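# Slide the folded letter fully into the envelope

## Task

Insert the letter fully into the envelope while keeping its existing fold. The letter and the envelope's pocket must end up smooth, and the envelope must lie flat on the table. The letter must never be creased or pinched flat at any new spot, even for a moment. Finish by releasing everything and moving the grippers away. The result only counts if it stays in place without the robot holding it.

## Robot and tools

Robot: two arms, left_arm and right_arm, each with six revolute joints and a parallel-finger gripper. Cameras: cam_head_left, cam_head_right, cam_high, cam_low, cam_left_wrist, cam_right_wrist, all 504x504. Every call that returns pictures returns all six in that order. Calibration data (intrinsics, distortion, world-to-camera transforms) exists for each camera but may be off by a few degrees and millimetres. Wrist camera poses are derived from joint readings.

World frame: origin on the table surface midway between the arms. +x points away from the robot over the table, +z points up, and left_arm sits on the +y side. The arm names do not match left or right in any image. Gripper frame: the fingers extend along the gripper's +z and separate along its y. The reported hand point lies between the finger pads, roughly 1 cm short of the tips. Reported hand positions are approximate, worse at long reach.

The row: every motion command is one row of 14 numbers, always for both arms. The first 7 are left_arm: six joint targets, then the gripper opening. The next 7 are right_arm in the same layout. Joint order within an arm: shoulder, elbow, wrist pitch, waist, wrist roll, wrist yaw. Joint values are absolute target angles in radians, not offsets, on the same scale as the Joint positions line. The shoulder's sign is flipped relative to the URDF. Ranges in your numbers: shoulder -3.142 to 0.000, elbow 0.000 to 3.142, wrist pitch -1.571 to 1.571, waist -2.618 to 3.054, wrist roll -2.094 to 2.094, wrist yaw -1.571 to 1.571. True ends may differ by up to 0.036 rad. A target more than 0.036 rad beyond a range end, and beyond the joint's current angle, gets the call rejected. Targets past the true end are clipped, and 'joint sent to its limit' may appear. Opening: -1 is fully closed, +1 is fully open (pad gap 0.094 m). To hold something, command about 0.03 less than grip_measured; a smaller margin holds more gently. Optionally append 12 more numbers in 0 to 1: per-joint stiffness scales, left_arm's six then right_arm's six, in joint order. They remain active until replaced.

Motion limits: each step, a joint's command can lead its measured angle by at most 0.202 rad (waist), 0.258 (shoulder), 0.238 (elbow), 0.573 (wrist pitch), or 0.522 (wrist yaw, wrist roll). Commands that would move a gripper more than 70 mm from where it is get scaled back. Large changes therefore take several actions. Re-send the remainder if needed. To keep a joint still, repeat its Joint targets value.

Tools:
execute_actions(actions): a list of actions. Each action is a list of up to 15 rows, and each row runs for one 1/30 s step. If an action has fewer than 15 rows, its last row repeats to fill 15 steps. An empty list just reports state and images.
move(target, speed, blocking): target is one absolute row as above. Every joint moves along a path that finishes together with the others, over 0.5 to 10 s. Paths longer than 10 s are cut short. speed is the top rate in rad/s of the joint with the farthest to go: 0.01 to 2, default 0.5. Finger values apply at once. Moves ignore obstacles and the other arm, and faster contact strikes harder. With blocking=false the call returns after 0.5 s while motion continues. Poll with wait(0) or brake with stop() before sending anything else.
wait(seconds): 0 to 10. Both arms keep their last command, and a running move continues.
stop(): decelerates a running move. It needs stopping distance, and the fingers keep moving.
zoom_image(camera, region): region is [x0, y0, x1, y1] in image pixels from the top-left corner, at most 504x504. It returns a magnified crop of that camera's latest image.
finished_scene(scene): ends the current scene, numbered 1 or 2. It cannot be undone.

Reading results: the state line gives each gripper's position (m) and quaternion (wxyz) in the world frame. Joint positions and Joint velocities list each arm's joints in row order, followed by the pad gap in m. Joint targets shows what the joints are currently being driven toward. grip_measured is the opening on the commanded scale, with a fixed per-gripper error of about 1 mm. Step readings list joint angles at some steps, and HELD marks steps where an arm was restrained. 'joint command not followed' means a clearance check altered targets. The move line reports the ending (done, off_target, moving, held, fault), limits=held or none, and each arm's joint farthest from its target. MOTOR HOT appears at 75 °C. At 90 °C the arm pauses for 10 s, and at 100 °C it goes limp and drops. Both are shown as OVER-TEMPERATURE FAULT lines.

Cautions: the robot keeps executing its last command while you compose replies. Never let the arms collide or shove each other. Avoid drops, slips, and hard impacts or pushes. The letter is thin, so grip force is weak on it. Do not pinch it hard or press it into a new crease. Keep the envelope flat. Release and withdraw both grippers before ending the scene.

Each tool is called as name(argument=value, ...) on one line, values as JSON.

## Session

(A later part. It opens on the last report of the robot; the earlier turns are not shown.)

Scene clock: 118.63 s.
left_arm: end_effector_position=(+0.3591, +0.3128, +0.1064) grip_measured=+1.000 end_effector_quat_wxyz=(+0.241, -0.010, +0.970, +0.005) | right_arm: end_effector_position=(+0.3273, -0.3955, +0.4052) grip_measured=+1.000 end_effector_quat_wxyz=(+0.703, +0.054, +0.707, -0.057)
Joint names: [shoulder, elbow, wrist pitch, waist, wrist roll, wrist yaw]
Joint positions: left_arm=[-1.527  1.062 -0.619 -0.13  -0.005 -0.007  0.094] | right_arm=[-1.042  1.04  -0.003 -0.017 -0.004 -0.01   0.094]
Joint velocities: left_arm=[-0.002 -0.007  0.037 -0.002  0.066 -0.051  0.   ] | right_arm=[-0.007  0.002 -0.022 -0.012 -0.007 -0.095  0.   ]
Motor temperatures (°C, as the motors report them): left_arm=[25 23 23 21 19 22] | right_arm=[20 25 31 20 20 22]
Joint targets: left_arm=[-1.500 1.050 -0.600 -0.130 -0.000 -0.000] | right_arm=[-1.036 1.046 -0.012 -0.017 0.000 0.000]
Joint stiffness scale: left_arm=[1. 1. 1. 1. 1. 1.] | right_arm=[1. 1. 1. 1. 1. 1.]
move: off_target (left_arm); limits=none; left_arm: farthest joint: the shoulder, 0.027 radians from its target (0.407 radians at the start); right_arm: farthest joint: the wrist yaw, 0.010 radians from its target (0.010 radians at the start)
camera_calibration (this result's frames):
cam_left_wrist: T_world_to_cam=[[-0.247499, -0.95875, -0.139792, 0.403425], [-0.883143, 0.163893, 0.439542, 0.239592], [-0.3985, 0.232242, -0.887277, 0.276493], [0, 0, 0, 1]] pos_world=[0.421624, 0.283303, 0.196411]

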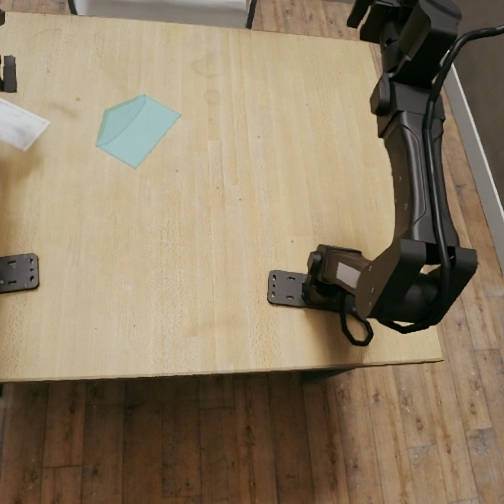

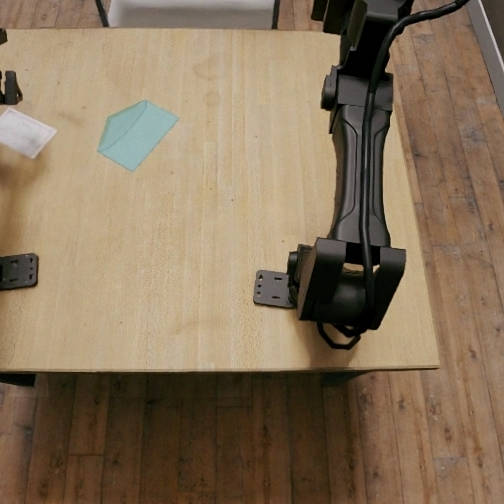

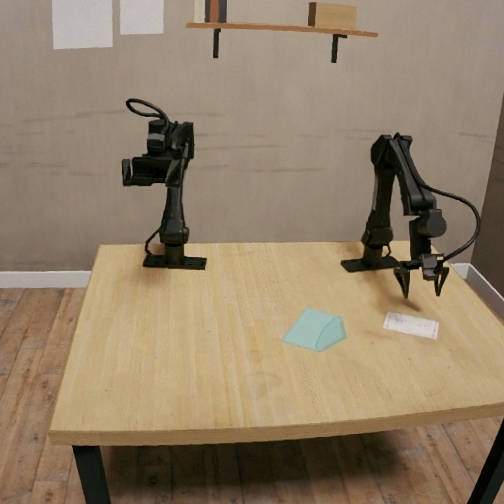

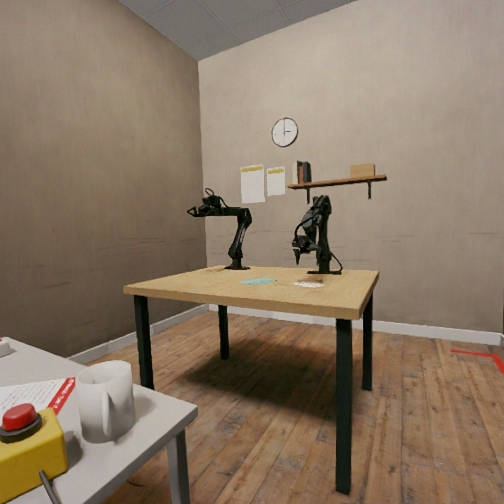

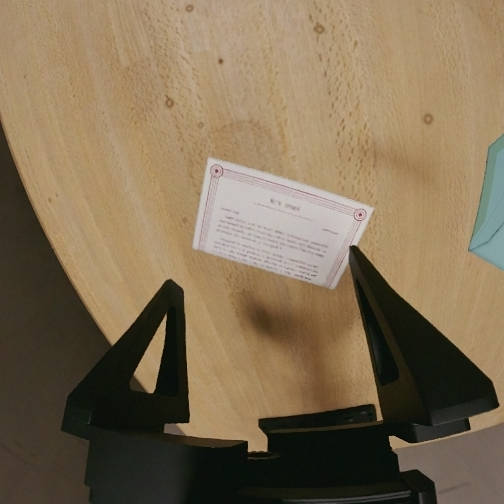

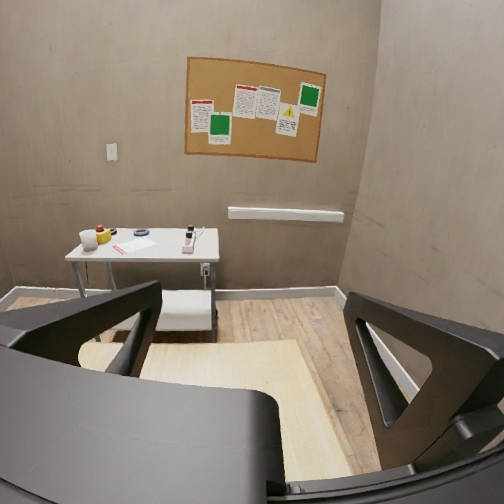

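move(target=[-1.93,1.40,-0.96,-0.17,0.455,0,1, -1.036,1.046,-0.012,-0.017,0,0,1], speed=0.8)

execute_actions(actions=[[[-1.99,1.40,-0.95,-0.17,0.455,0,1, -1.036,1.046,-0.012,-0.017,0,0,1]],[[-2.03,1.40,-0.95,-0.17,0.455,0,1, -1.036,1.046,-0.012,-0.017,0,0,1]],[[-2.06,1.40,-0.95,-0.17,0.455,0,1, -1.036,1.046,-0.012,-0.017,0,0,1]],[[-2.06,1.40,-0.95,-0.17,0.53,0,1, -1.036,1.046,-0.012,-0.017,0,0,1]],[[-2.06,1.40,-0.95,-0.17,0.61,0,1, -1.036,1.046,-0.012,-0.017,0,0,1]],[[-2.06,1.40,-0.95,-0.17,0.69,0,1, -1.036,1.046,-0.012,-0.017,0,0,1]],[[-2.06,1.40,-0.95,-0.17,0.77,0,1, -1.036,1.046,-0.012,-0.017,0,0,1]],[[-2.06,1.40,-0.95,-0.17,0.85,0,1, -1.036,1.046,-0.012,-0.017,0,0,1]],[[-2.06,1.40,-0.95,-0.17,0.93,0,1, -1.036,1.046,-0.012,-0.017,0,0,1]],[[-2.06,1.40,-0.95,-0.17,1.01,0,1, -1.036,1.046,-0.012,-0.017,0,0,1]],[[-2.06,1.40,-0.95,-0.17,1.09,0,1, -1.036,1.046,-0.012,-0.017,0,0,1]],[[-2.06,1.40,-0.95,-0.17,1.17,0,1, -1.036,1.046,-0.012,-0.017,0,0,1]],[[-2.06,1.40,-0.95,-0.17,1.25,0,1, -1.036,1.046,-0.012,-0.017,0,0,1]],[[-2.06,1.40,-0.95,-0.17,1.25,0,1, -1.036,1.046,-0.012,-0.017,0,0,1]]])

Scene clock: 141.40 s.
left_arm: end_effector_position=(+0.3589, +0.3003, +0.0412) grip_measured=+1.000 end_effector_quat_wxyz=(+0.037, +0.232, +0.972, +0.012) | right_arm: end_effector_position=(+0.3273, -0.3955, +0.4052) grip_measured=+1.000 end_effector_quat_wxyz=(+0.703, +0.054, +0.707, -0.057)
Joint names: [shoulder, elbow, wrist pitch, waist, wrist roll, wrist yaw]
Joint positions: left_arm=[-1.923  1.371 -0.941 -0.164  0.449 -0.007  0.094] | right_arm=[-1.042  1.04  -0.003 -0.017 -0.004 -0.01   0.094]
Joint velocities: left_arm=[ 0.002  0.002 -0.022  0.012 -0.051 -0.037  0.   ] | right_arm=[ 0.012  0.012  0.022  0.002 -0.051 -0.022  0.   ]
Motor temperatures (°C, as the motors report them): left_arm=[25 23 25 21 19 22] | right_arm=[20 25 31 20 20 22]
Joint targets: left_arm=[-1.930 1.400 -0.960 -0.170 0.455 0.000] | right_arm=[-1.036 1.046 -0.012 -0.017 0.000 0.000]
Joint stiffness scale: left_arm=[1. 1. 1. 1. 1. 1.] | right_arm=[1. 1. 1. 1. 1. 1.]
move: off_target (left_arm); limits=none; left_arm: farthest joint: the elbow, 0.029 radians from its target (0.338 radians at the start); right_arm: farthest joint: the wrist yaw, 0.010 radians from its target (0.010 radians at the start)
camera_calibration (this result's frames):
cam_left_wrist: T_world_to_cam=[[-0.697561, -0.71458, -0.0527708, 0.46695], [-0.487043, 0.418846, 0.766392, 0.0379814], [-0.525545, 0.560307, -0.640202, 0.158285], [0, 0, 0, 1]] pos_world=[0.427411, 0.229076, 0.0968671]

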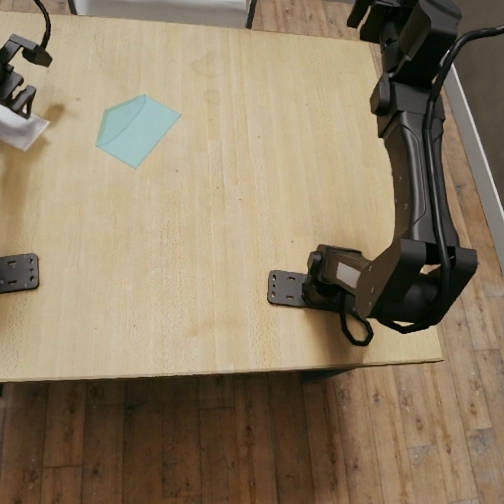

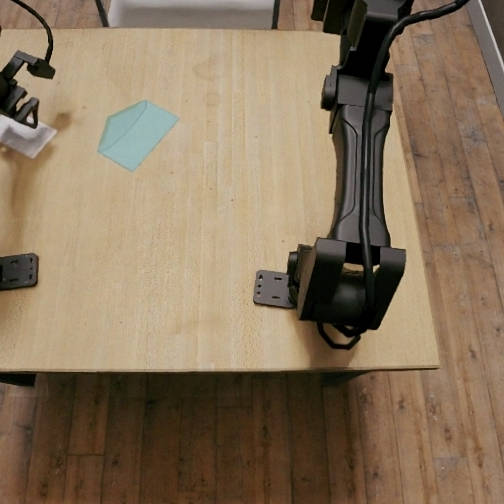

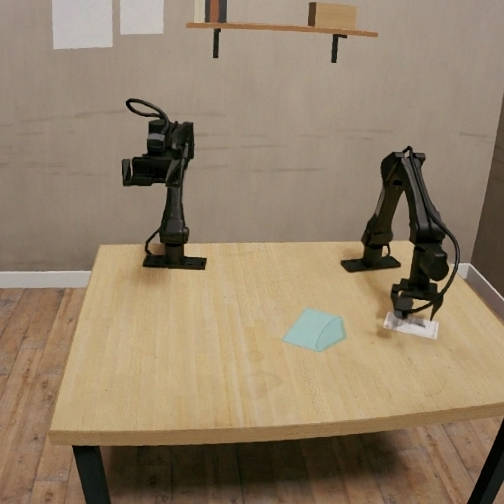

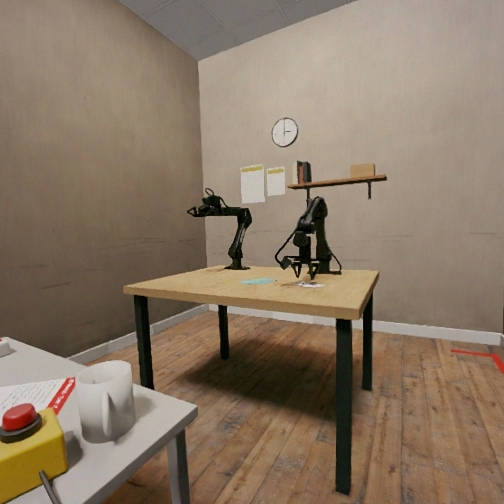

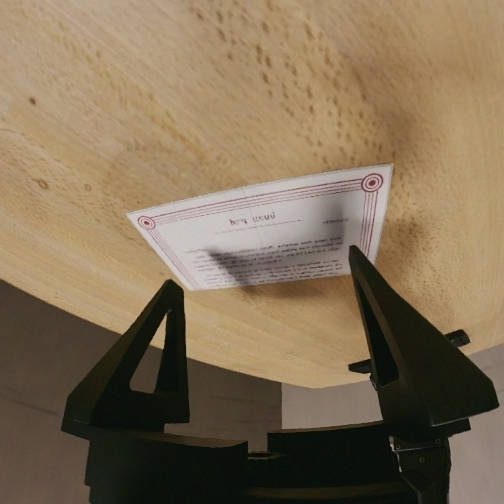

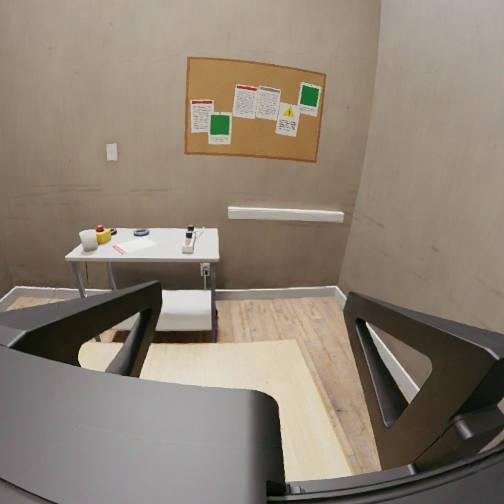

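Scene clock: 148.40 s.
left_arm: end_effector_position=(+0.3531, +0.3028, +0.0113) grip_measured=+1.000 end_effector_quat_wxyz=(-0.012, +0.588, +0.809, +0.005) | right_arm: end_effector_position=(+0.3273, -0.3955, +0.4052) grip_measured=+1.000 end_effector_quat_wxyz=(+0.703, +0.054, +0.707, -0.057)
Joint names: [shoulder, elbow, wrist pitch, waist, wrist roll, wrist yaw]
Joint positions: left_arm=[-2.021  1.388 -0.951 -0.164  1.237 -0.022  0.094] | right_arm=[-1.042  1.04  -0.003 -0.017 -0.004 -0.01   0.094]
Joint velocities: left_arm=[-0.002  0.007 -0.007  0.002  0.007 -0.066  0.   ] | right_arm=[ 0.007 -0.012  0.022  0.012  0.037 -0.022  0.   ]
Motor temperatures (°C, as the motors report them): left_arm=[25 23 24 21 19 22] | right_arm=[20 25 31 20 20 22]
Joint targets: left_arm=[-2.060 1.400 -0.950 -0.170 1.250 0.000] | right_arm=[-1.036 1.046 -0.012 -0.017 -0.000 0.000]
Joint stiffness scale: left_arm=[1. 1. 1. 1. 1. 1.] | right_arm=[1. 1. 1. 1. 1. 1.]
Step readings (joint positions; steps 1 to 15: 1st action; 16 to 30: 2nd action; 31 to 45: 3rd action; 46 to 60: 4th action; 61 to 75: 5th action; 76 to 90: 6th action; 91 to 105: 7th action; 106 to 120: 8th action; 121 to 135: 9th action; 136 to 150: 10th action; 151 to 165: 11th action; 166 to 180: 12th action; 181 to 195: 13th action):
0: left_arm=[-1.923 1.371 -0.941 -0.164 0.449 -0.007] | right_arm=[-1.042 1.040 -0.003 -0.017 -0.004 -0.010]
1: left_arm=[-1.928 1.373 -0.943 -0.164 0.449 -0.007] | right_arm=[-1.042 1.040 -0.003 -0.017 -0.004 -0.010]
2: left_arm=[-1.937 1.378 -0.943 -0.164 0.449 -0.007] | right_arm=[-1.042 1.040 -0.003 -0.017 -0.004 -0.010]
4: left_arm=[-1.960 1.382 -0.943 -0.164 0.449 -0.007] | right_arm=[-1.042 1.040 -0.003 -0.017 -0.004 -0.010]
8: left_arm=[-1.986 1.382 -0.943 -0.164 0.449 -0.007] | right_arm=[-1.042 1.040 -0.003 -0.017 -0.004 -0.010]
15: left_arm=[-1.986 1.382 -0.943 -0.164 0.449 -0.007] | right_arm=[-1.042 1.040 -0.003 -0.017 -0.004 -0.010]
16: left_arm=[-1.989 1.382 -0.944 -0.164 0.450 -0.007] | right_arm=[-1.042 1.040 -0.003 -0.017 -0.004 -0.010]
17: left_arm=[-1.993 1.382 -0.944 -0.164 0.450 -0.007] | right_arm=[-1.042 1.040 -0.003 -0.017 -0.004 -0.010]
19: left_arm=[-2.006 1.382 -0.944 -0.164 0.450 -0.007] | right_arm=[-1.042 1.040 -0.003 -0.017 -0.004 -0.010]
23: left_arm=[-2.017 1.384 -0.944 -0.164 0.450 -0.007] | right_arm=[-1.042 1.040 -0.003 -0.017 -0.004 -0.010]
30: left_arm=[-2.017 1.384 -0.944 -0.164 0.451 -0.007] | right_arm=[-1.042 1.040 -0.003 -0.017 -0.004 -0.010]
31: left_arm=[-2.019 1.384 -0.944 -0.164 0.451 -0.007] | right_arm=[-1.042 1.040 -0.003 -0.017 -0.004 -0.010]
32: left_arm=[-2.020 1.385 -0.946 -0.164 0.451 -0.008] | right_arm=[-1.042 1.040 -0.003 -0.017 -0.004 -0.010]
34: left_arm=[-2.021 1.387 -0.948 -0.164 0.451 -0.008] | right_arm=[-1.042 1.040 -0.003 -0.017 -0.004 -0.010]
38: left_arm=[-2.021 1.388 -0.948 -0.164 0.451 -0.008] | right_arm=[-1.042 1.040 -0.003 -0.017 -0.004 -0.010]
45: left_arm=[-2.021 1.388 -0.948 -0.164 0.451 -0.008] | right_arm=[-1.042 1.040 -0.003 -0.017 -0.004 -0.010]
46: left_arm=[-2.021 1.388 -0.948 -0.164 0.460 -0.009] | right_arm=[-1.042 1.040 -0.003 -0.017 -0.004 -0.010]
47: left_arm=[-2.021 1.388 -0.950 -0.164 0.471 -0.010] | right_arm=[-1.042 1.040 -0.003 -0.017 -0.004 -0.010]
49: left_arm=[-2.021 1.388 -0.951 -0.164 0.488 -0.011] | right_arm=[-1.042 1.040 -0.003 -0.017 -0.004 -0.010]
53: left_arm=[-2.021 1.388 -0.951 -0.164 0.505 -0.012] | right_arm=[-1.042 1.040 -0.003 -0.017 -0.004 -0.010]
60: left_arm=[-2.021 1.388 -0.951 -0.164 0.515 -0.012] | right_arm=[-1.042 1.040 -0.003 -0.017 -0.004 -0.010]
61: left_arm=[-2.021 1.388 -0.951 -0.164 0.526 -0.012] | right_arm=[-1.042 1.040 -0.003 -0.017 -0.004 -0.010]
62: left_arm=[-2.021 1.388 -0.951 -0.164 0.540 -0.012] | right_arm=[-1.042 1.040 -0.003 -0.017 -0.004 -0.010]
64: left_arm=[-2.021 1.388 -0.951 -0.164 0.560 -0.012] | right_arm=[-1.042 1.040 -0.003 -0.017 -0.004 -0.010]
68: left_arm=[-2.021 1.388 -0.951 -0.164 0.582 -0.012] | right_arm=[-1.042 1.040 -0.003 -0.017 -0.004 -0.010]
75: left_arm=[-2.021 1.388 -0.951 -0.164 0.594 -0.012] | right_arm=[-1.042 1.040 -0.003 -0.017 -0.004 -0.010]
76: left_arm=[-2.021 1.388 -0.951 -0.164 0.605 -0.012] | right_arm=[-1.042 1.040 -0.003 -0.017 -0.004 -0.010]
77: left_arm=[-2.021 1.388 -0.951 -0.164 0.619 -0.012] | right_arm=[-1.042 1.040 -0.003 -0.017 -0.004 -0.010]
79: left_arm=[-2.021 1.388 -0.951 -0.164 0.640 -0.013] | right_arm=[-1.042 1.040 -0.003 -0.017 -0.004 -0.010]
83: left_arm=[-2.021 1.388 -0.951 -0.164 0.662 -0.013] | right_arm=[-1.042 1.040 -0.003 -0.017 -0.004 -0.010]
90: left_arm=[-2.021 1.388 -0.951 -0.164 0.674 -0.013] | right_arm=[-1.042 1.040 -0.003 -0.017 -0.004 -0.010]
91: left_arm=[-2.021 1.388 -0.951 -0.164 0.685 -0.013] | right_arm=[-1.042 1.040 -0.003 -0.017 -0.004 -0.010]
92: left_arm=[-2.021 1.388 -0.951 -0.164 0.700 -0.013] | right_arm=[-1.042 1.040 -0.003 -0.017 -0.004 -0.010]
94: left_arm=[-2.021 1.388 -0.951 -0.164 0.721 -0.014] | right_arm=[-1.042 1.040 -0.003 -0.017 -0.004 -0.010]
98: left_arm=[-2.021 1.388 -0.951 -0.164 0.742 -0.014] | right_arm=[-1.042 1.040 -0.003 -0.017 -0.004 -0.010]
105: left_arm=[-2.021 1.388 -0.951 -0.164 0.754 -0.014] | right_arm=[-1.042 1.040 -0.003 -0.017 -0.004 -0.010]
106: left_arm=[-2.021 1.388 -0.951 -0.164 0.766 -0.014] | right_arm=[-1.042 1.040 -0.003 -0.017 -0.004 -0.010]
107: left_arm=[-2.021 1.388 -0.951 -0.164 0.780 -0.014] | right_arm=[-1.042 1.040 -0.003 -0.017 -0.004 -0.010]
109: left_arm=[-2.021 1.388 -0.951 -0.164 0.801 -0.014] | right_arm=[-1.042 1.040 -0.003 -0.017 -0.004 -0.010]
113: left_arm=[-2.021 1.388 -0.951 -0.164 0.822 -0.015] | right_arm=[-1.042 1.040 -0.003 -0.017 -0.004 -0.010]
120: left_arm=[-2.021 1.388 -0.951 -0.164 0.834 -0.015] | right_arm=[-1.042 1.040 -0.003 -0.017 -0.004 -0.010]
121: left_arm=[-2.021 1.388 -0.951 -0.164 0.845 -0.015] | right_arm=[-1.042 1.040 -0.003 -0.017 -0.004 -0.010]
122: left_arm=[-2.021 1.388 -0.951 -0.164 0.860 -0.015] | right_arm=[-1.042 1.040 -0.003 -0.017 -0.004 -0.010]
124: left_arm=[-2.021 1.388 -0.951 -0.164 0.881 -0.015] | right_arm=[-1.042 1.040 -0.003 -0.017 -0.004 -0.010]
128: left_arm=[-2.021 1.388 -0.951 -0.164 0.902 -0.015] | right_arm=[-1.042 1.040 -0.003 -0.017 -0.004 -0.010]
135: left_arm=[-2.021 1.388 -0.951 -0.164 0.914 -0.016] | right_arm=[-1.042 1.040 -0.003 -0.017 -0.004 -0.010]
136: left_arm=[-2.021 1.388 -0.951 -0.164 0.925 -0.016] | right_arm=[-1.042 1.040 -0.003 -0.017 -0.004 -0.010]
137: left_arm=[-2.021 1.388 -0.951 -0.164 0.940 -0.016] | right_arm=[-1.042 1.040 -0.003 -0.017 -0.004 -0.010]
139: left_arm=[-2.021 1.388 -0.951 -0.164 0.961 -0.016] | right_arm=[-1.042 1.040 -0.003 -0.017 -0.004 -0.010]
143: left_arm=[-2.021 1.388 -0.951 -0.164 0.982 -0.017] | right_arm=[-1.042 1.040 -0.003 -0.017 -0.004 -0.010]
150: left_arm=[-2.021 1.388 -0.951 -0.164 0.994 -0.017] | right_arm=[-1.042 1.040 -0.003 -0.017 -0.004 -0.010]
151: left_arm=[-2.021 1.388 -0.951 -0.164 1.005 -0.017] | right_arm=[-1.042 1.040 -0.003 -0.017 -0.004 -0.010]
152: left_arm=[-2.021 1.388 -0.951 -0.164 1.020 -0.017] | right_arm=[-1.042 1.040 -0.003 -0.017 -0.004 -0.010]
154: left_arm=[-2.021 1.388 -0.951 -0.164 1.041 -0.018] | right_arm=[-1.042 1.040 -0.003 -0.017 -0.004 -0.010]
158: left_arm=[-2.021 1.388 -0.951 -0.164 1.063 -0.018] | right_arm=[-1.042 1.040 -0.003 -0.017 -0.004 -0.010]
165: left_arm=[-2.021 1.388 -0.951 -0.164 1.075 -0.019] | right_arm=[-1.042 1.040 -0.003 -0.017 -0.004 -0.010]
166: left_arm=[-2.021 1.388 -0.951 -0.164 1.086 -0.019] | right_arm=[-1.042 1.040 -0.003 -0.017 -0.004 -0.010]
167: left_arm=[-2.021 1.388 -0.951 -0.164 1.100 -0.019] | right_arm=[-1.042 1.040 -0.003 -0.017 -0.004 -0.010]
169: left_arm=[-2.021 1.388 -0.951 -0.164 1.121 -0.019] | right_arm=[-1.042 1.040 -0.003 -0.017 -0.004 -0.010]
173: left_arm=[-2.021 1.388 -0.951 -0.164 1.142 -0.020] | right_arm=[-1.042 1.040 -0.003 -0.017 -0.004 -0.010]
180: left_arm=[-2.021 1.388 -0.951 -0.164 1.154 -0.020] | right_arm=[-1.042 1.040 -0.003 -0.017 -0.004 -0.010]
181: left_arm=[-2.021 1.388 -0.951 -0.164 1.165 -0.020] | right_arm=[-1.042 1.040 -0.003 -0.017 -0.004 -0.010]
182: left_arm=[-2.021 1.388 -0.951 -0.164 1.180 -0.020] | right_arm=[-1.042 1.040 -0.003 -0.017 -0.004 -0.010]
184: left_arm=[-2.021 1.388 -0.951 -0.164 1.201 -0.021] | right_arm=[-1.042 1.040 -0.003 -0.017 -0.004 -0.010]
Lines left out of this list: 7.
camera_calibration (this result's frames):
cam_left_wrist: T_world_to_cam=[[-0.9998, -0.00755421, 0.0185435, 0.354886], [0.0106578, 0.583239, 0.812231, -0.168996], [-0.0169511, 0.812265, -0.583042, -0.121753], [0, 0, 0, 1]] pos_world=[0.354552, 0.200142, 0.059696]

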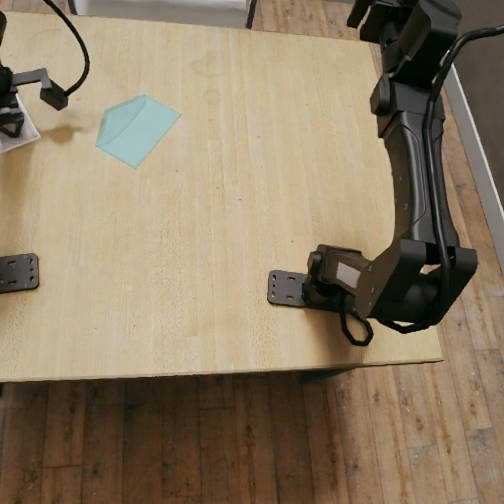

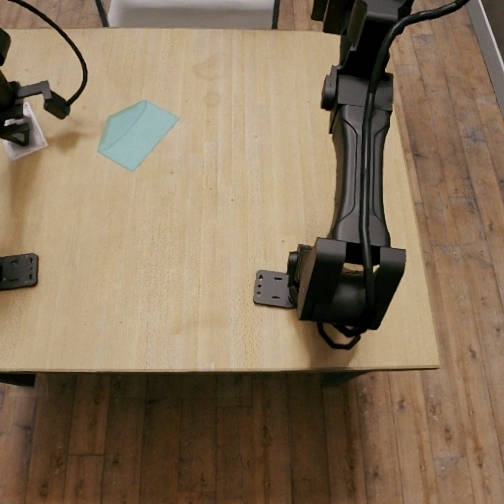

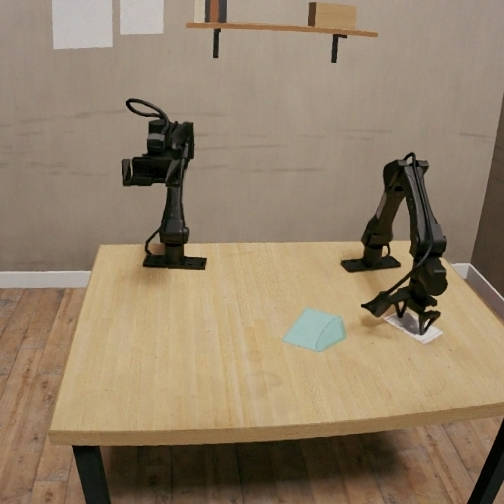

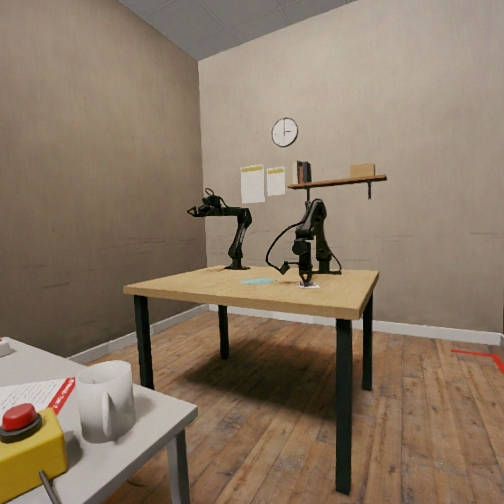

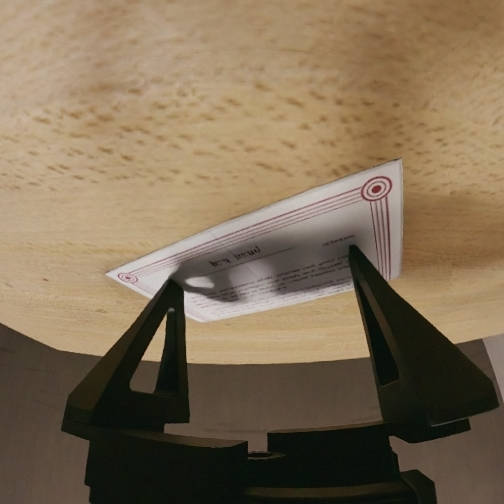

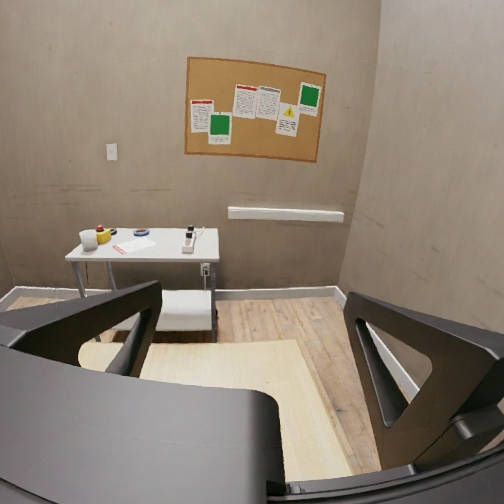

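execute_actions(actions=[[[-2.0,1.40,-0.95,-0.17,1.25,0,1,-1.036,1.046,-0.012,-0.017,0,0,1]]])

Scene clock: 165.43 s.
left_arm: end_effector_position=(+0.3532, +0.3028, +0.0117) grip_measured=+1.000 end_effector_quat_wxyz=(-0.011, +0.590, +0.807, +0.005) | right_arm: end_effector_position=(+0.3273, -0.3955, +0.4052) grip_measured=+1.000 end_effector_quat_wxyz=(+0.703, +0.054, +0.707, -0.057)
Joint names: [shoulder, elbow, wrist pitch, waist, wrist roll, wrist yaw]
Joint positions: left_arm=[-2.02   1.388 -0.951 -0.164  1.242 -0.022  0.094] | right_arm=[-1.042  1.04  -0.003 -0.017 -0.004 -0.01   0.094]
Joint velocities: left_arm=[ 0.012  0.007 -0.022  0.007  0.066 -0.037  0.   ] | right_arm=[ 0.027 -0.017 -0.095 -0.012 -0.007 -0.051  0.   ]
Motor temperatures (°C, as the motors report them): left_arm=[24 23 23 21 19 22] | right_arm=[20 25 31 20 20 22]
Joint targets: left_arm=[-2.000 1.400 -0.950 -0.170 1.250 -0.000] | right_arm=[-1.036 1.046 -0.012 -0.017 -0.000 -0.000]
Joint stiffness scale: left_arm=[1. 1. 1. 1. 1. 1.] | right_arm=[1. 1. 1. 1. 1. 1.]
Step readings (joint positions):
0: left_arm=[-2.021 1.388 -0.951 -0.164 1.237 -0.022] | right_arm=[-1.042 1.040 -0.003 -0.017 -0.004 -0.010]
1: left_arm=[-2.020 1.388 -0.951 -0.164 1.237 -0.022] | right_arm=[-1.042 1.040 -0.003 -0.017 -0.004 -0.010]
2: left_arm=[-2.020 1.388 -0.951 -0.164 1.238 -0.022] | right_arm=[-1.042 1.040 -0.003 -0.017 -0.004 -0.010]
4: left_arm=[-2.020 1.388 -0.951 -0.164 1.240 -0.022] | right_arm=[-1.042 1.040 -0.003 -0.017 -0.004 -0.010]
8: left_arm=[-2.020 1.388 -0.951 -0.164 1.241 -0.022] | right_arm=[-1.042 1.040 -0.003 -0.017 -0.004 -0.010]
15: Joint positions above
camera_calibration (this result's frames):
cam_left_wrist: T_world_to_cam=[[-0.999842, -0.00297733, 0.0175017, 0.353643], [0.0124802, 0.583253, 0.812195, -0.169964], [-0.0126261, 0.812285, -0.583124, -0.123052], [0, 0, 0, 1]] pos_world=[0.354155, 0.200138, 0.0600998]

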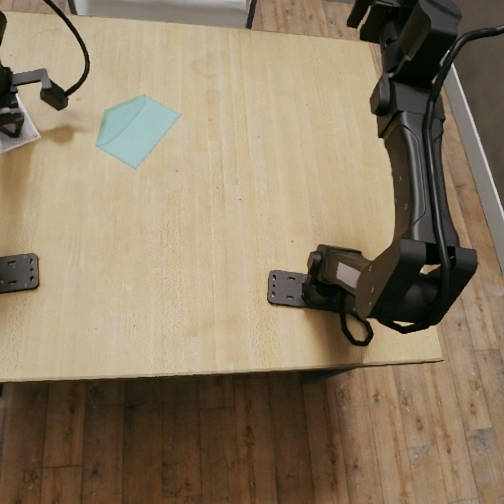

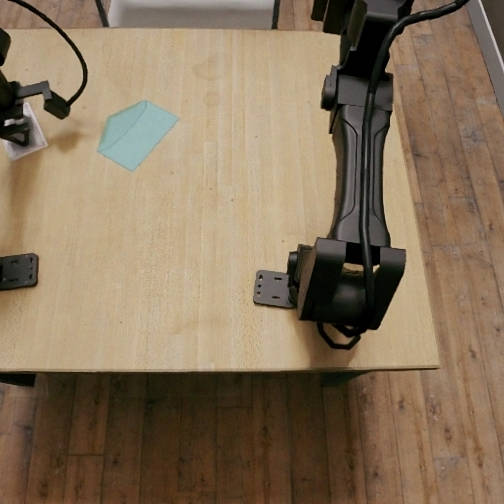

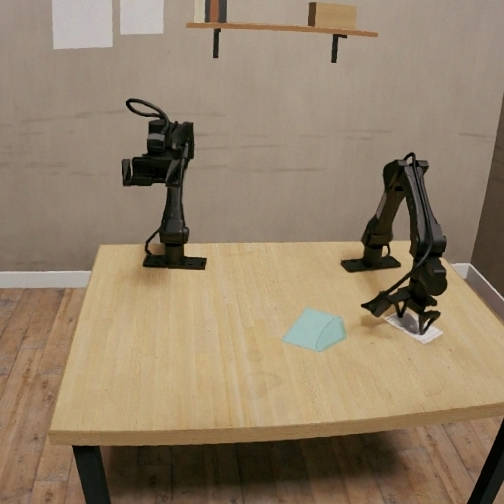

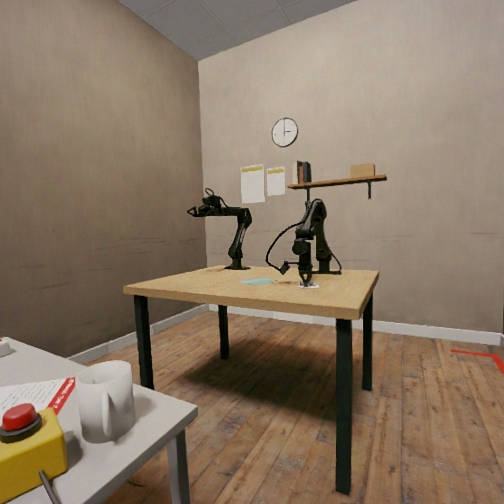

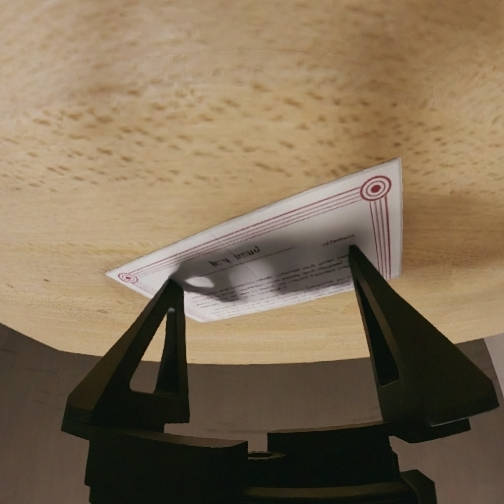

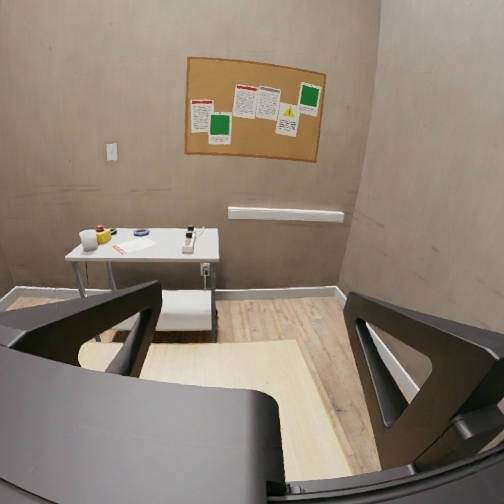

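execute_actions(actions=[[[-1.95,1.40,-0.95,-0.17,1.25,0,1,-1.036,1.046,-0.012,-0.017,0,0,1]],[[-1.95,1.40,-0.95,-0.17,0.6,0,1,-1.036,1.046,-0.012,-0.017,0,0,1]],[[-1.95,1.40,-0.95,-0.17,0,0,1,-1.036,1.046,-0.012,-0.017,0,0,1]],[[-1.95,1.40,-0.95,-0.17,-0.6,0,1,-1.036,1.046,-0.012,-0.017,0,0,1]],[[-1.95,1.40,-0.95,-0.17,-1.2,0,1,-1.036,1.046,-0.012,-0.017,0,0,1]],[[-1.95,1.40,-0.95,-0.17,-1.95,0,1,-1.036,1.046,-0.012,-0.017,0,0,1]],[[-1.95,1.40,-0.95,-0.17,-1.95,0,1,-1.036,1.046,-0.012,-0.017,0,0,1]],[[-2.01,1.40,-0.95,-0.17,-1.95,0,1,-1.036,1.046,-0.012,-0.017,0,0,1]],[[-2.06,1.40,-0.95,-0.17,-1.95,0,1,-1.036,1.046,-0.012,-0.017,0,0,1]],[[-2.06,1.40,-0.95,-0.15,-1.90,0,1,-1.036,1.046,-0.012,-0.017,0,0,1]],[[-2.06,1.40,-0.95,-0.13,-1.85,0,1,-1.036,1.046,-0.012,-0.017,0,0,1]],[[-2.06,1.40,-0.95,-0.11,-1.80,0,1,-1.036,1.046,-0.012,-0.017,0,0,1]],[[-2.06,1.40,-0.95,-0.09,-1.75,0,1,-1.036,1.046,-0.012,-0.017,0,0,1]],[[-2.06,1.40,-0.95,-0.07,-1.70,0,1,-1.036,1.046,-0.012,-0.017,0,0,1]],[[-2.06,1.40,-0.95,-0.05,-1.65,0,1,-1.036,1.046,-0.012,-0.017,0,0,1]],[[-2.06,1.40,-0.95,-0.03,-1.60,0,1,-1.036,1.046,-0.012,-0.017,0,0,1]],[[-2.06,1.40,-0.95,-0.01,-1.55,0,1,-1.036,1.046,-0.012,-0.017,0,0,1]],[[-2.06,1.40,-0.95,0.01,-1.50,0,1,-1.036,1.046,-0.012,-0.017,0,0,1]],[[-2.06,1.40,-0.95,0.03,-1.45,0,1,-1.036,1.046,-0.012,-0.017,0,0,1]],[[-2.06,1.40,-0.95,0.05,-1.40,0,1,-1.036,1.046,-0.012,-0.017,0,0,1]],[[-2.06,1.40,-0.95,0.07,-1.35,0,1,-1.036,1.046,-0.012,-0.017,0,0,1]],[[-2.06,1.40,-0.95,0.09,-1.30,0,1,-1.036,1.046,-0.012,-0.017,0,0,1]],[[-2.06,1.40,-0.95,0.11,-1.25,0,1,-1.036,1.046,-0.012,-0.017,0,0,1]]])

Scene clock: 193.77 s.
left_arm: end_effector_position=(+0.3445, +0.3910, +0.0113) grip_measured=+1.000 end_effector_quat_wxyz=(-0.011, -0.685, +0.728, -0.007) | right_arm: end_effector_position=(+0.3273, -0.3955, +0.4052) grip_measured=+1.000 end_effector_quat_wxyz=(+0.703, +0.054, +0.707, -0.057)
Joint names: [shoulder, elbow, wrist pitch, waist, wrist roll, wrist yaw]
Joint positions: left_arm=[-2.026  1.395 -0.953  0.101 -1.266  0.023  0.094] | right_arm=[-1.042  1.04  -0.003 -0.017 -0.004 -0.01   0.094]
Joint velocities: left_arm=[ 0.002 -0.007 -0.007 -0.007  0.022  0.037  0.   ] | right_arm=[ 0.012 -0.042 -0.007 -0.002 -0.037 -0.051  0.   ]
Motor temperatures (°C, as the motors report them): left_arm=[25 23 23 21 19 22] | right_arm=[20 25 32 20 20 22]
Joint targets: left_arm=[-2.060 1.400 -0.950 0.110 -1.250 0.000] | right_arm=[-1.036 1.046 -0.012 -0.017 0.000 -0.000]
Joint stiffness scale: left_arm=[1. 1. 1. 1. 1. 1.] | right_arm=[1. 1. 1. 1. 1. 1.]
Step readings (joint positions; steps 1 to 15: 1st action; 16 to 30: 2nd action; 31 to 45: 3rd action; 46 to 60: 4th action; 61 to 75: 5th action; 76 to 90: 6th action; 91 to 105: 7th action; 106 to 120: 8th action; 121 to 135: 9th action; 136 to 150: 10th action; 151 to 165: 11th action; 166 to 180: 12th action; 181 to 195: 13th action):
0: left_arm=[-2.020 1.388 -0.951 -0.164 1.242 -0.022] | right_arm=[-1.042 1.040 -0.003 -0.017 -0.004 -0.010]
1: left_arm=[-2.016 1.388 -0.951 -0.164 1.242 -0.022] | right_arm=[-1.042 1.040 -0.003 -0.017 -0.004 -0.010]
2: left_arm=[-2.010 1.388 -0.951 -0.164 1.243 -0.022] | right_arm=[-1.042 1.040 -0.003 -0.017 -0.004 -0.010]
4: left_arm=[-1.991 1.388 -0.951 -0.164 1.243 -0.021] | right_arm=[-1.042 1.040 -0.003 -0.017 -0.004 -0.010]
8: left_arm=[-1.969 1.388 -0.951 -0.164 1.244 -0.020] | right_arm=[-1.042 1.040 -0.003 -0.017 -0.004 -0.010]
15: left_arm=[-1.969 1.388 -0.951 -0.164 1.245 -0.019] | right_arm=[-1.042 1.040 -0.003 -0.017 -0.004 -0.010]
16: left_arm=[-1.969 1.388 -0.951 -0.164 1.176 -0.019] | right_arm=[-1.042 1.040 -0.003 -0.017 -0.004 -0.010]
17: left_arm=[-1.969 1.388 -0.951 -0.164 1.077 -0.019] | right_arm=[-1.042 1.040 -0.003 -0.017 -0.004 -0.010]
19: left_arm=[-1.969 1.388 -0.951 -0.164 0.909 -0.019] | right_arm=[-1.042 1.040 -0.003 -0.017 -0.004 -0.010]
23: left_arm=[-1.969 1.388 -0.951 -0.164 0.729 -0.019] | right_arm=[-1.042 1.040 -0.003 -0.017 -0.004 -0.010]
30: left_arm=[-1.969 1.388 -0.951 -0.164 0.631 -0.018] | right_arm=[-1.042 1.040 -0.003 -0.017 -0.004 -0.010]
31: left_arm=[-1.969 1.388 -0.951 -0.164 0.561 -0.017] | right_arm=[-1.042 1.040 -0.003 -0.017 -0.004 -0.010]
32: left_arm=[-1.969 1.388 -0.951 -0.165 0.461 -0.017] | right_arm=[-1.042 1.040 -0.003 -0.017 -0.004 -0.010]
34: left_arm=[-1.969 1.388 -0.951 -0.165 0.298 -0.017] | right_arm=[-1.042 1.040 -0.003 -0.017 -0.004 -0.010]
38: left_arm=[-1.969 1.388 -0.951 -0.165 0.124 -0.016] | right_arm=[-1.042 1.040 -0.003 -0.017 -0.004 -0.010]
45: left_arm=[-1.969 1.388 -0.951 -0.165 0.030 -0.015] | right_arm=[-1.042 1.040 -0.003 -0.017 -0.004 -0.010]
46: left_arm=[-1.969 1.388 -0.951 -0.165 -0.040 -0.014] | right_arm=[-1.042 1.040 -0.003 -0.017 -0.004 -0.010]
47: left_arm=[-1.969 1.388 -0.951 -0.165 -0.139 -0.013] | right_arm=[-1.042 1.040 -0.003 -0.017 -0.004 -0.010]
49: left_arm=[-1.969 1.388 -0.951 -0.165 -0.303 -0.013] | right_arm=[-1.042 1.040 -0.003 -0.017 -0.004 -0.010]
53: left_arm=[-1.969 1.388 -0.951 -0.165 -0.476 -0.012] | right_arm=[-1.042 1.040 -0.003 -0.017 -0.004 -0.010]
60: left_arm=[-1.969 1.388 -0.951 -0.165 -0.570 -0.011] | right_arm=[-1.042 1.040 -0.003 -0.017 -0.004 -0.010]
61: left_arm=[-1.969 1.388 -0.951 -0.165 -0.640 -0.009] | right_arm=[-1.042 1.040 -0.003 -0.017 -0.004 -0.010]
62: left_arm=[-1.969 1.388 -0.951 -0.165 -0.739 -0.009] | right_arm=[-1.042 1.040 -0.003 -0.017 -0.004 -0.010]
64: left_arm=[-1.969 1.388 -0.951 -0.165 -0.903 -0.009] | right_arm=[-1.042 1.040 -0.003 -0.017 -0.004 -0.010]
68: left_arm=[-1.969 1.388 -0.951 -0.165 -1.077 -0.008] | right_arm=[-1.042 1.040 -0.003 -0.017 -0.004 -0.010]
75: left_arm=[-1.969 1.388 -0.951 -0.165 -1.170 -0.007] | right_arm=[-1.042 1.040 -0.003 -0.017 -0.004 -0.010]
76: left_arm=[-1.969 1.388 -0.951 -0.165 -1.240 -0.006] | right_arm=[-1.042 1.040 -0.003 -0.017 -0.004 -0.010]
77: left_arm=[-1.969 1.388 -0.951 -0.165 -1.340 -0.006] | right_arm=[-1.042 1.040 -0.003 -0.017 -0.004 -0.010]
79: left_arm=[-1.969 1.388 -0.951 -0.165 -1.534 -0.006] | right_arm=[-1.042 1.040 -0.003 -0.017 -0.004 -0.010]
83: left_arm=[-1.969 1.388 -0.951 -0.165 -1.779 -0.005] | right_arm=[-1.042 1.040 -0.003 -0.017 -0.004 -0.010]
90: left_arm=[-1.969 1.388 -0.951 -0.165 -1.911 -0.005] | right_arm=[-1.042 1.040 -0.003 -0.017 -0.004 -0.010]
91: left_arm=[-1.969 1.388 -0.951 -0.165 -1.917 -0.005] | right_arm=[-1.042 1.040 -0.003 -0.017 -0.004 -0.010]
92: left_arm=[-1.969 1.388 -0.951 -0.165 -1.923 -0.005] | right_arm=[-1.042 1.040 -0.003 -0.017 -0.004 -0.010]
94: left_arm=[-1.969 1.388 -0.951 -0.165 -1.931 -0.005] | right_arm=[-1.042 1.040 -0.003 -0.017 -0.004 -0.010]
98: left_arm=[-1.969 1.388 -0.951 -0.165 -1.939 -0.005] | right_arm=[-1.042 1.040 -0.003 -0.017 -0.004 -0.010]
105: left_arm=[-1.969 1.388 -0.951 -0.165 -1.943 -0.005] | right_arm=[-1.042 1.040 -0.003 -0.017 -0.004 -0.010]
106: left_arm=[-1.971 1.388 -0.951 -0.165 -1.944 -0.005] | right_arm=[-1.042 1.040 -0.003 -0.017 -0.004 -0.010]
107: left_arm=[-1.974 1.388 -0.950 -0.165 -1.944 -0.005] | right_arm=[-1.042 1.040 -0.003 -0.017 -0.004 -0.010]
109: left_arm=[-1.986 1.388 -0.950 -0.165 -1.944 -0.005] | right_arm=[-1.042 1.040 -0.003 -0.017 -0.004 -0.010]
113: left_arm=[-2.000 1.388 -0.950 -0.165 -1.944 -0.005] | right_arm=[-1.042 1.040 -0.003 -0.017 -0.004 -0.010]
120: left_arm=[-2.000 1.388 -0.950 -0.165 -1.944 -0.005] | right_arm=[-1.042 1.040 -0.003 -0.017 -0.004 -0.010]
121: left_arm=[-2.004 1.388 -0.951 -0.165 -1.944 -0.005] | right_arm=[-1.042 1.040 -0.003 -0.017 -0.004 -0.010]
122: left_arm=[-2.010 1.388 -0.948 -0.165 -1.944 -0.005] | right_arm=[-1.042 1.040 -0.003 -0.017 -0.004 -0.010]
124: left_arm=[-2.023 1.392 -0.949 -0.166 -1.944 -0.004] | right_arm=[-1.042 1.040 -0.003 -0.017 -0.004 -0.010]
128: left_arm=[-2.026 1.395 -0.944 -0.166 -1.945 -0.004] | right_arm=[-1.042 1.040 -0.003 -0.017 -0.004 -0.010]
135: left_arm=[-2.026 1.395 -0.944 -0.166 -1.945 -0.004] | right_arm=[-1.042 1.040 -0.003 -0.017 -0.004 -0.010]
136: left_arm=[-2.026 1.395 -0.944 -0.165 -1.941 -0.003] | right_arm=[-1.042 1.040 -0.003 -0.017 -0.004 -0.010]
137: left_arm=[-2.026 1.395 -0.944 -0.164 -1.935 -0.002] | right_arm=[-1.042 1.040 -0.003 -0.017 -0.004 -0.010]
139: left_arm=[-2.026 1.395 -0.944 -0.162 -1.924 0.000] | right_arm=[-1.042 1.040 -0.003 -0.017 -0.004 -0.010]
143: left_arm=[-2.026 1.395 -0.944 -0.160 -1.914 0.001] | right_arm=[-1.042 1.040 -0.003 -0.017 -0.004 -0.010]
150: left_arm=[-2.026 1.395 -0.944 -0.160 -1.909 0.001] | right_arm=[-1.042 1.040 -0.003 -0.017 -0.004 -0.010]
151: left_arm=[-2.026 1.395 -0.944 -0.158 -1.902 0.001] | right_arm=[-1.042 1.040 -0.003 -0.017 -0.004 -0.010]
152: left_arm=[-2.026 1.395 -0.944 -0.155 -1.892 0.003] | right_arm=[-1.042 1.040 -0.003 -0.017 -0.004 -0.010]
154: left_arm=[-2.026 1.395 -0.944 -0.147 -1.877 0.006] | right_arm=[-1.042 1.040 -0.003 -0.017 -0.004 -0.010]
158: left_arm=[-2.026 1.395 -0.943 -0.141 -1.861 0.007] | right_arm=[-1.042 1.040 -0.003 -0.017 -0.004 -0.010]
165: left_arm=[-2.026 1.395 -0.943 -0.141 -1.857 0.007] | right_arm=[-1.042 1.040 -0.003 -0.017 -0.004 -0.010]
166: left_arm=[-2.026 1.395 -0.943 -0.139 -1.851 0.007] | right_arm=[-1.042 1.040 -0.003 -0.017 -0.004 -0.010]
167: left_arm=[-2.026 1.395 -0.943 -0.135 -1.841 0.009] | right_arm=[-1.042 1.040 -0.003 -0.017 -0.004 -0.010]
169: left_arm=[-2.026 1.395 -0.943 -0.127 -1.826 0.010] | right_arm=[-1.042 1.040 -0.003 -0.017 -0.004 -0.010]
173: left_arm=[-2.026 1.395 -0.943 -0.120 -1.811 0.011] | right_arm=[-1.042 1.040 -0.003 -0.017 -0.004 -0.010]
180: left_arm=[-2.026 1.395 -0.943 -0.120 -1.808 0.011] | right_arm=[-1.042 1.040 -0.003 -0.017 -0.004 -0.010]
181: left_arm=[-2.026 1.395 -0.943 -0.118 -1.801 0.011] | right_arm=[-1.042 1.040 -0.003 -0.017 -0.004 -0.010]
182: left_arm=[-2.026 1.395 -0.943 -0.115 -1.791 0.012] | right_arm=[-1.042 1.040 -0.003 -0.017 -0.004 -0.010]
184: left_arm=[-2.026 1.395 -0.943 -0.107 -1.777 0.013] | right_arm=[-1.042 1.040 -0.003 -0.017 -0.004 -0.010]
Lines left out of this list: 52.
camera_calibration (this result's frames):
cam_left_wrist: T_world_to_cam=[[0.933794, -0.357731, 0.00758773, -0.182118], [-0.213298, -0.5395, 0.81452, 0.295773], [-0.287286, -0.762213, -0.580085, 0.515113], [0, 0, 0, 1]] pos_world=[0.381133, 0.487045, 0.0592779]

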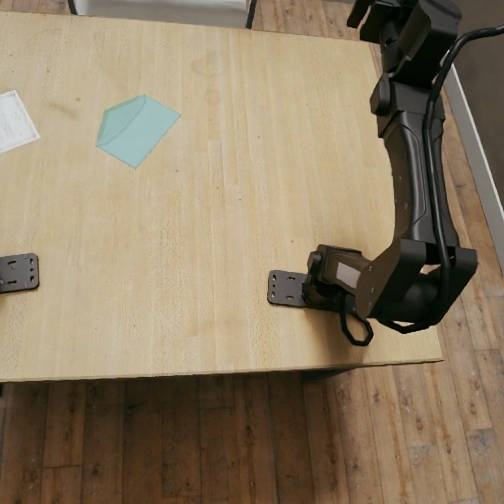

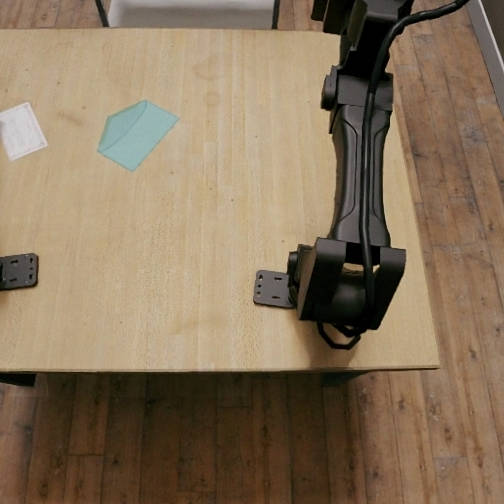

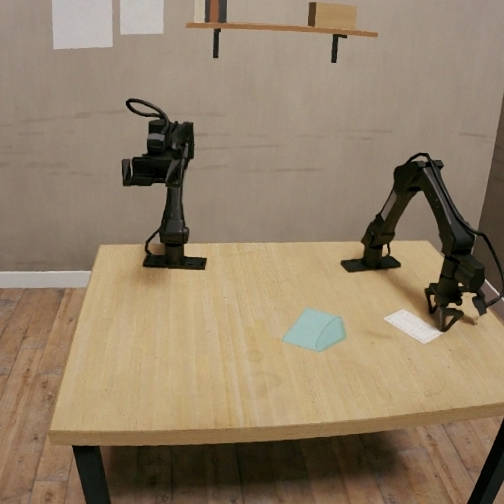

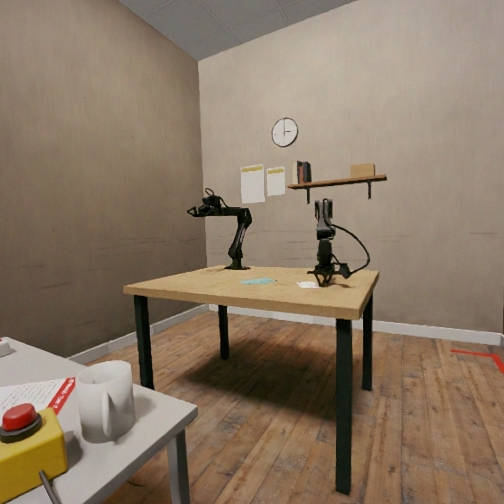

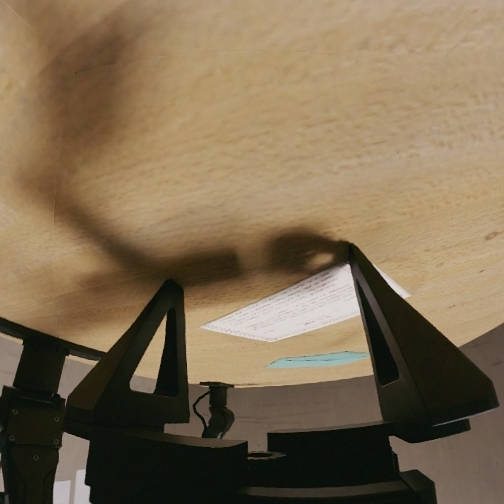

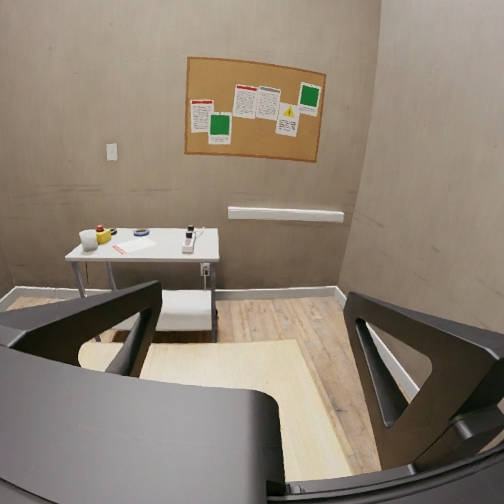

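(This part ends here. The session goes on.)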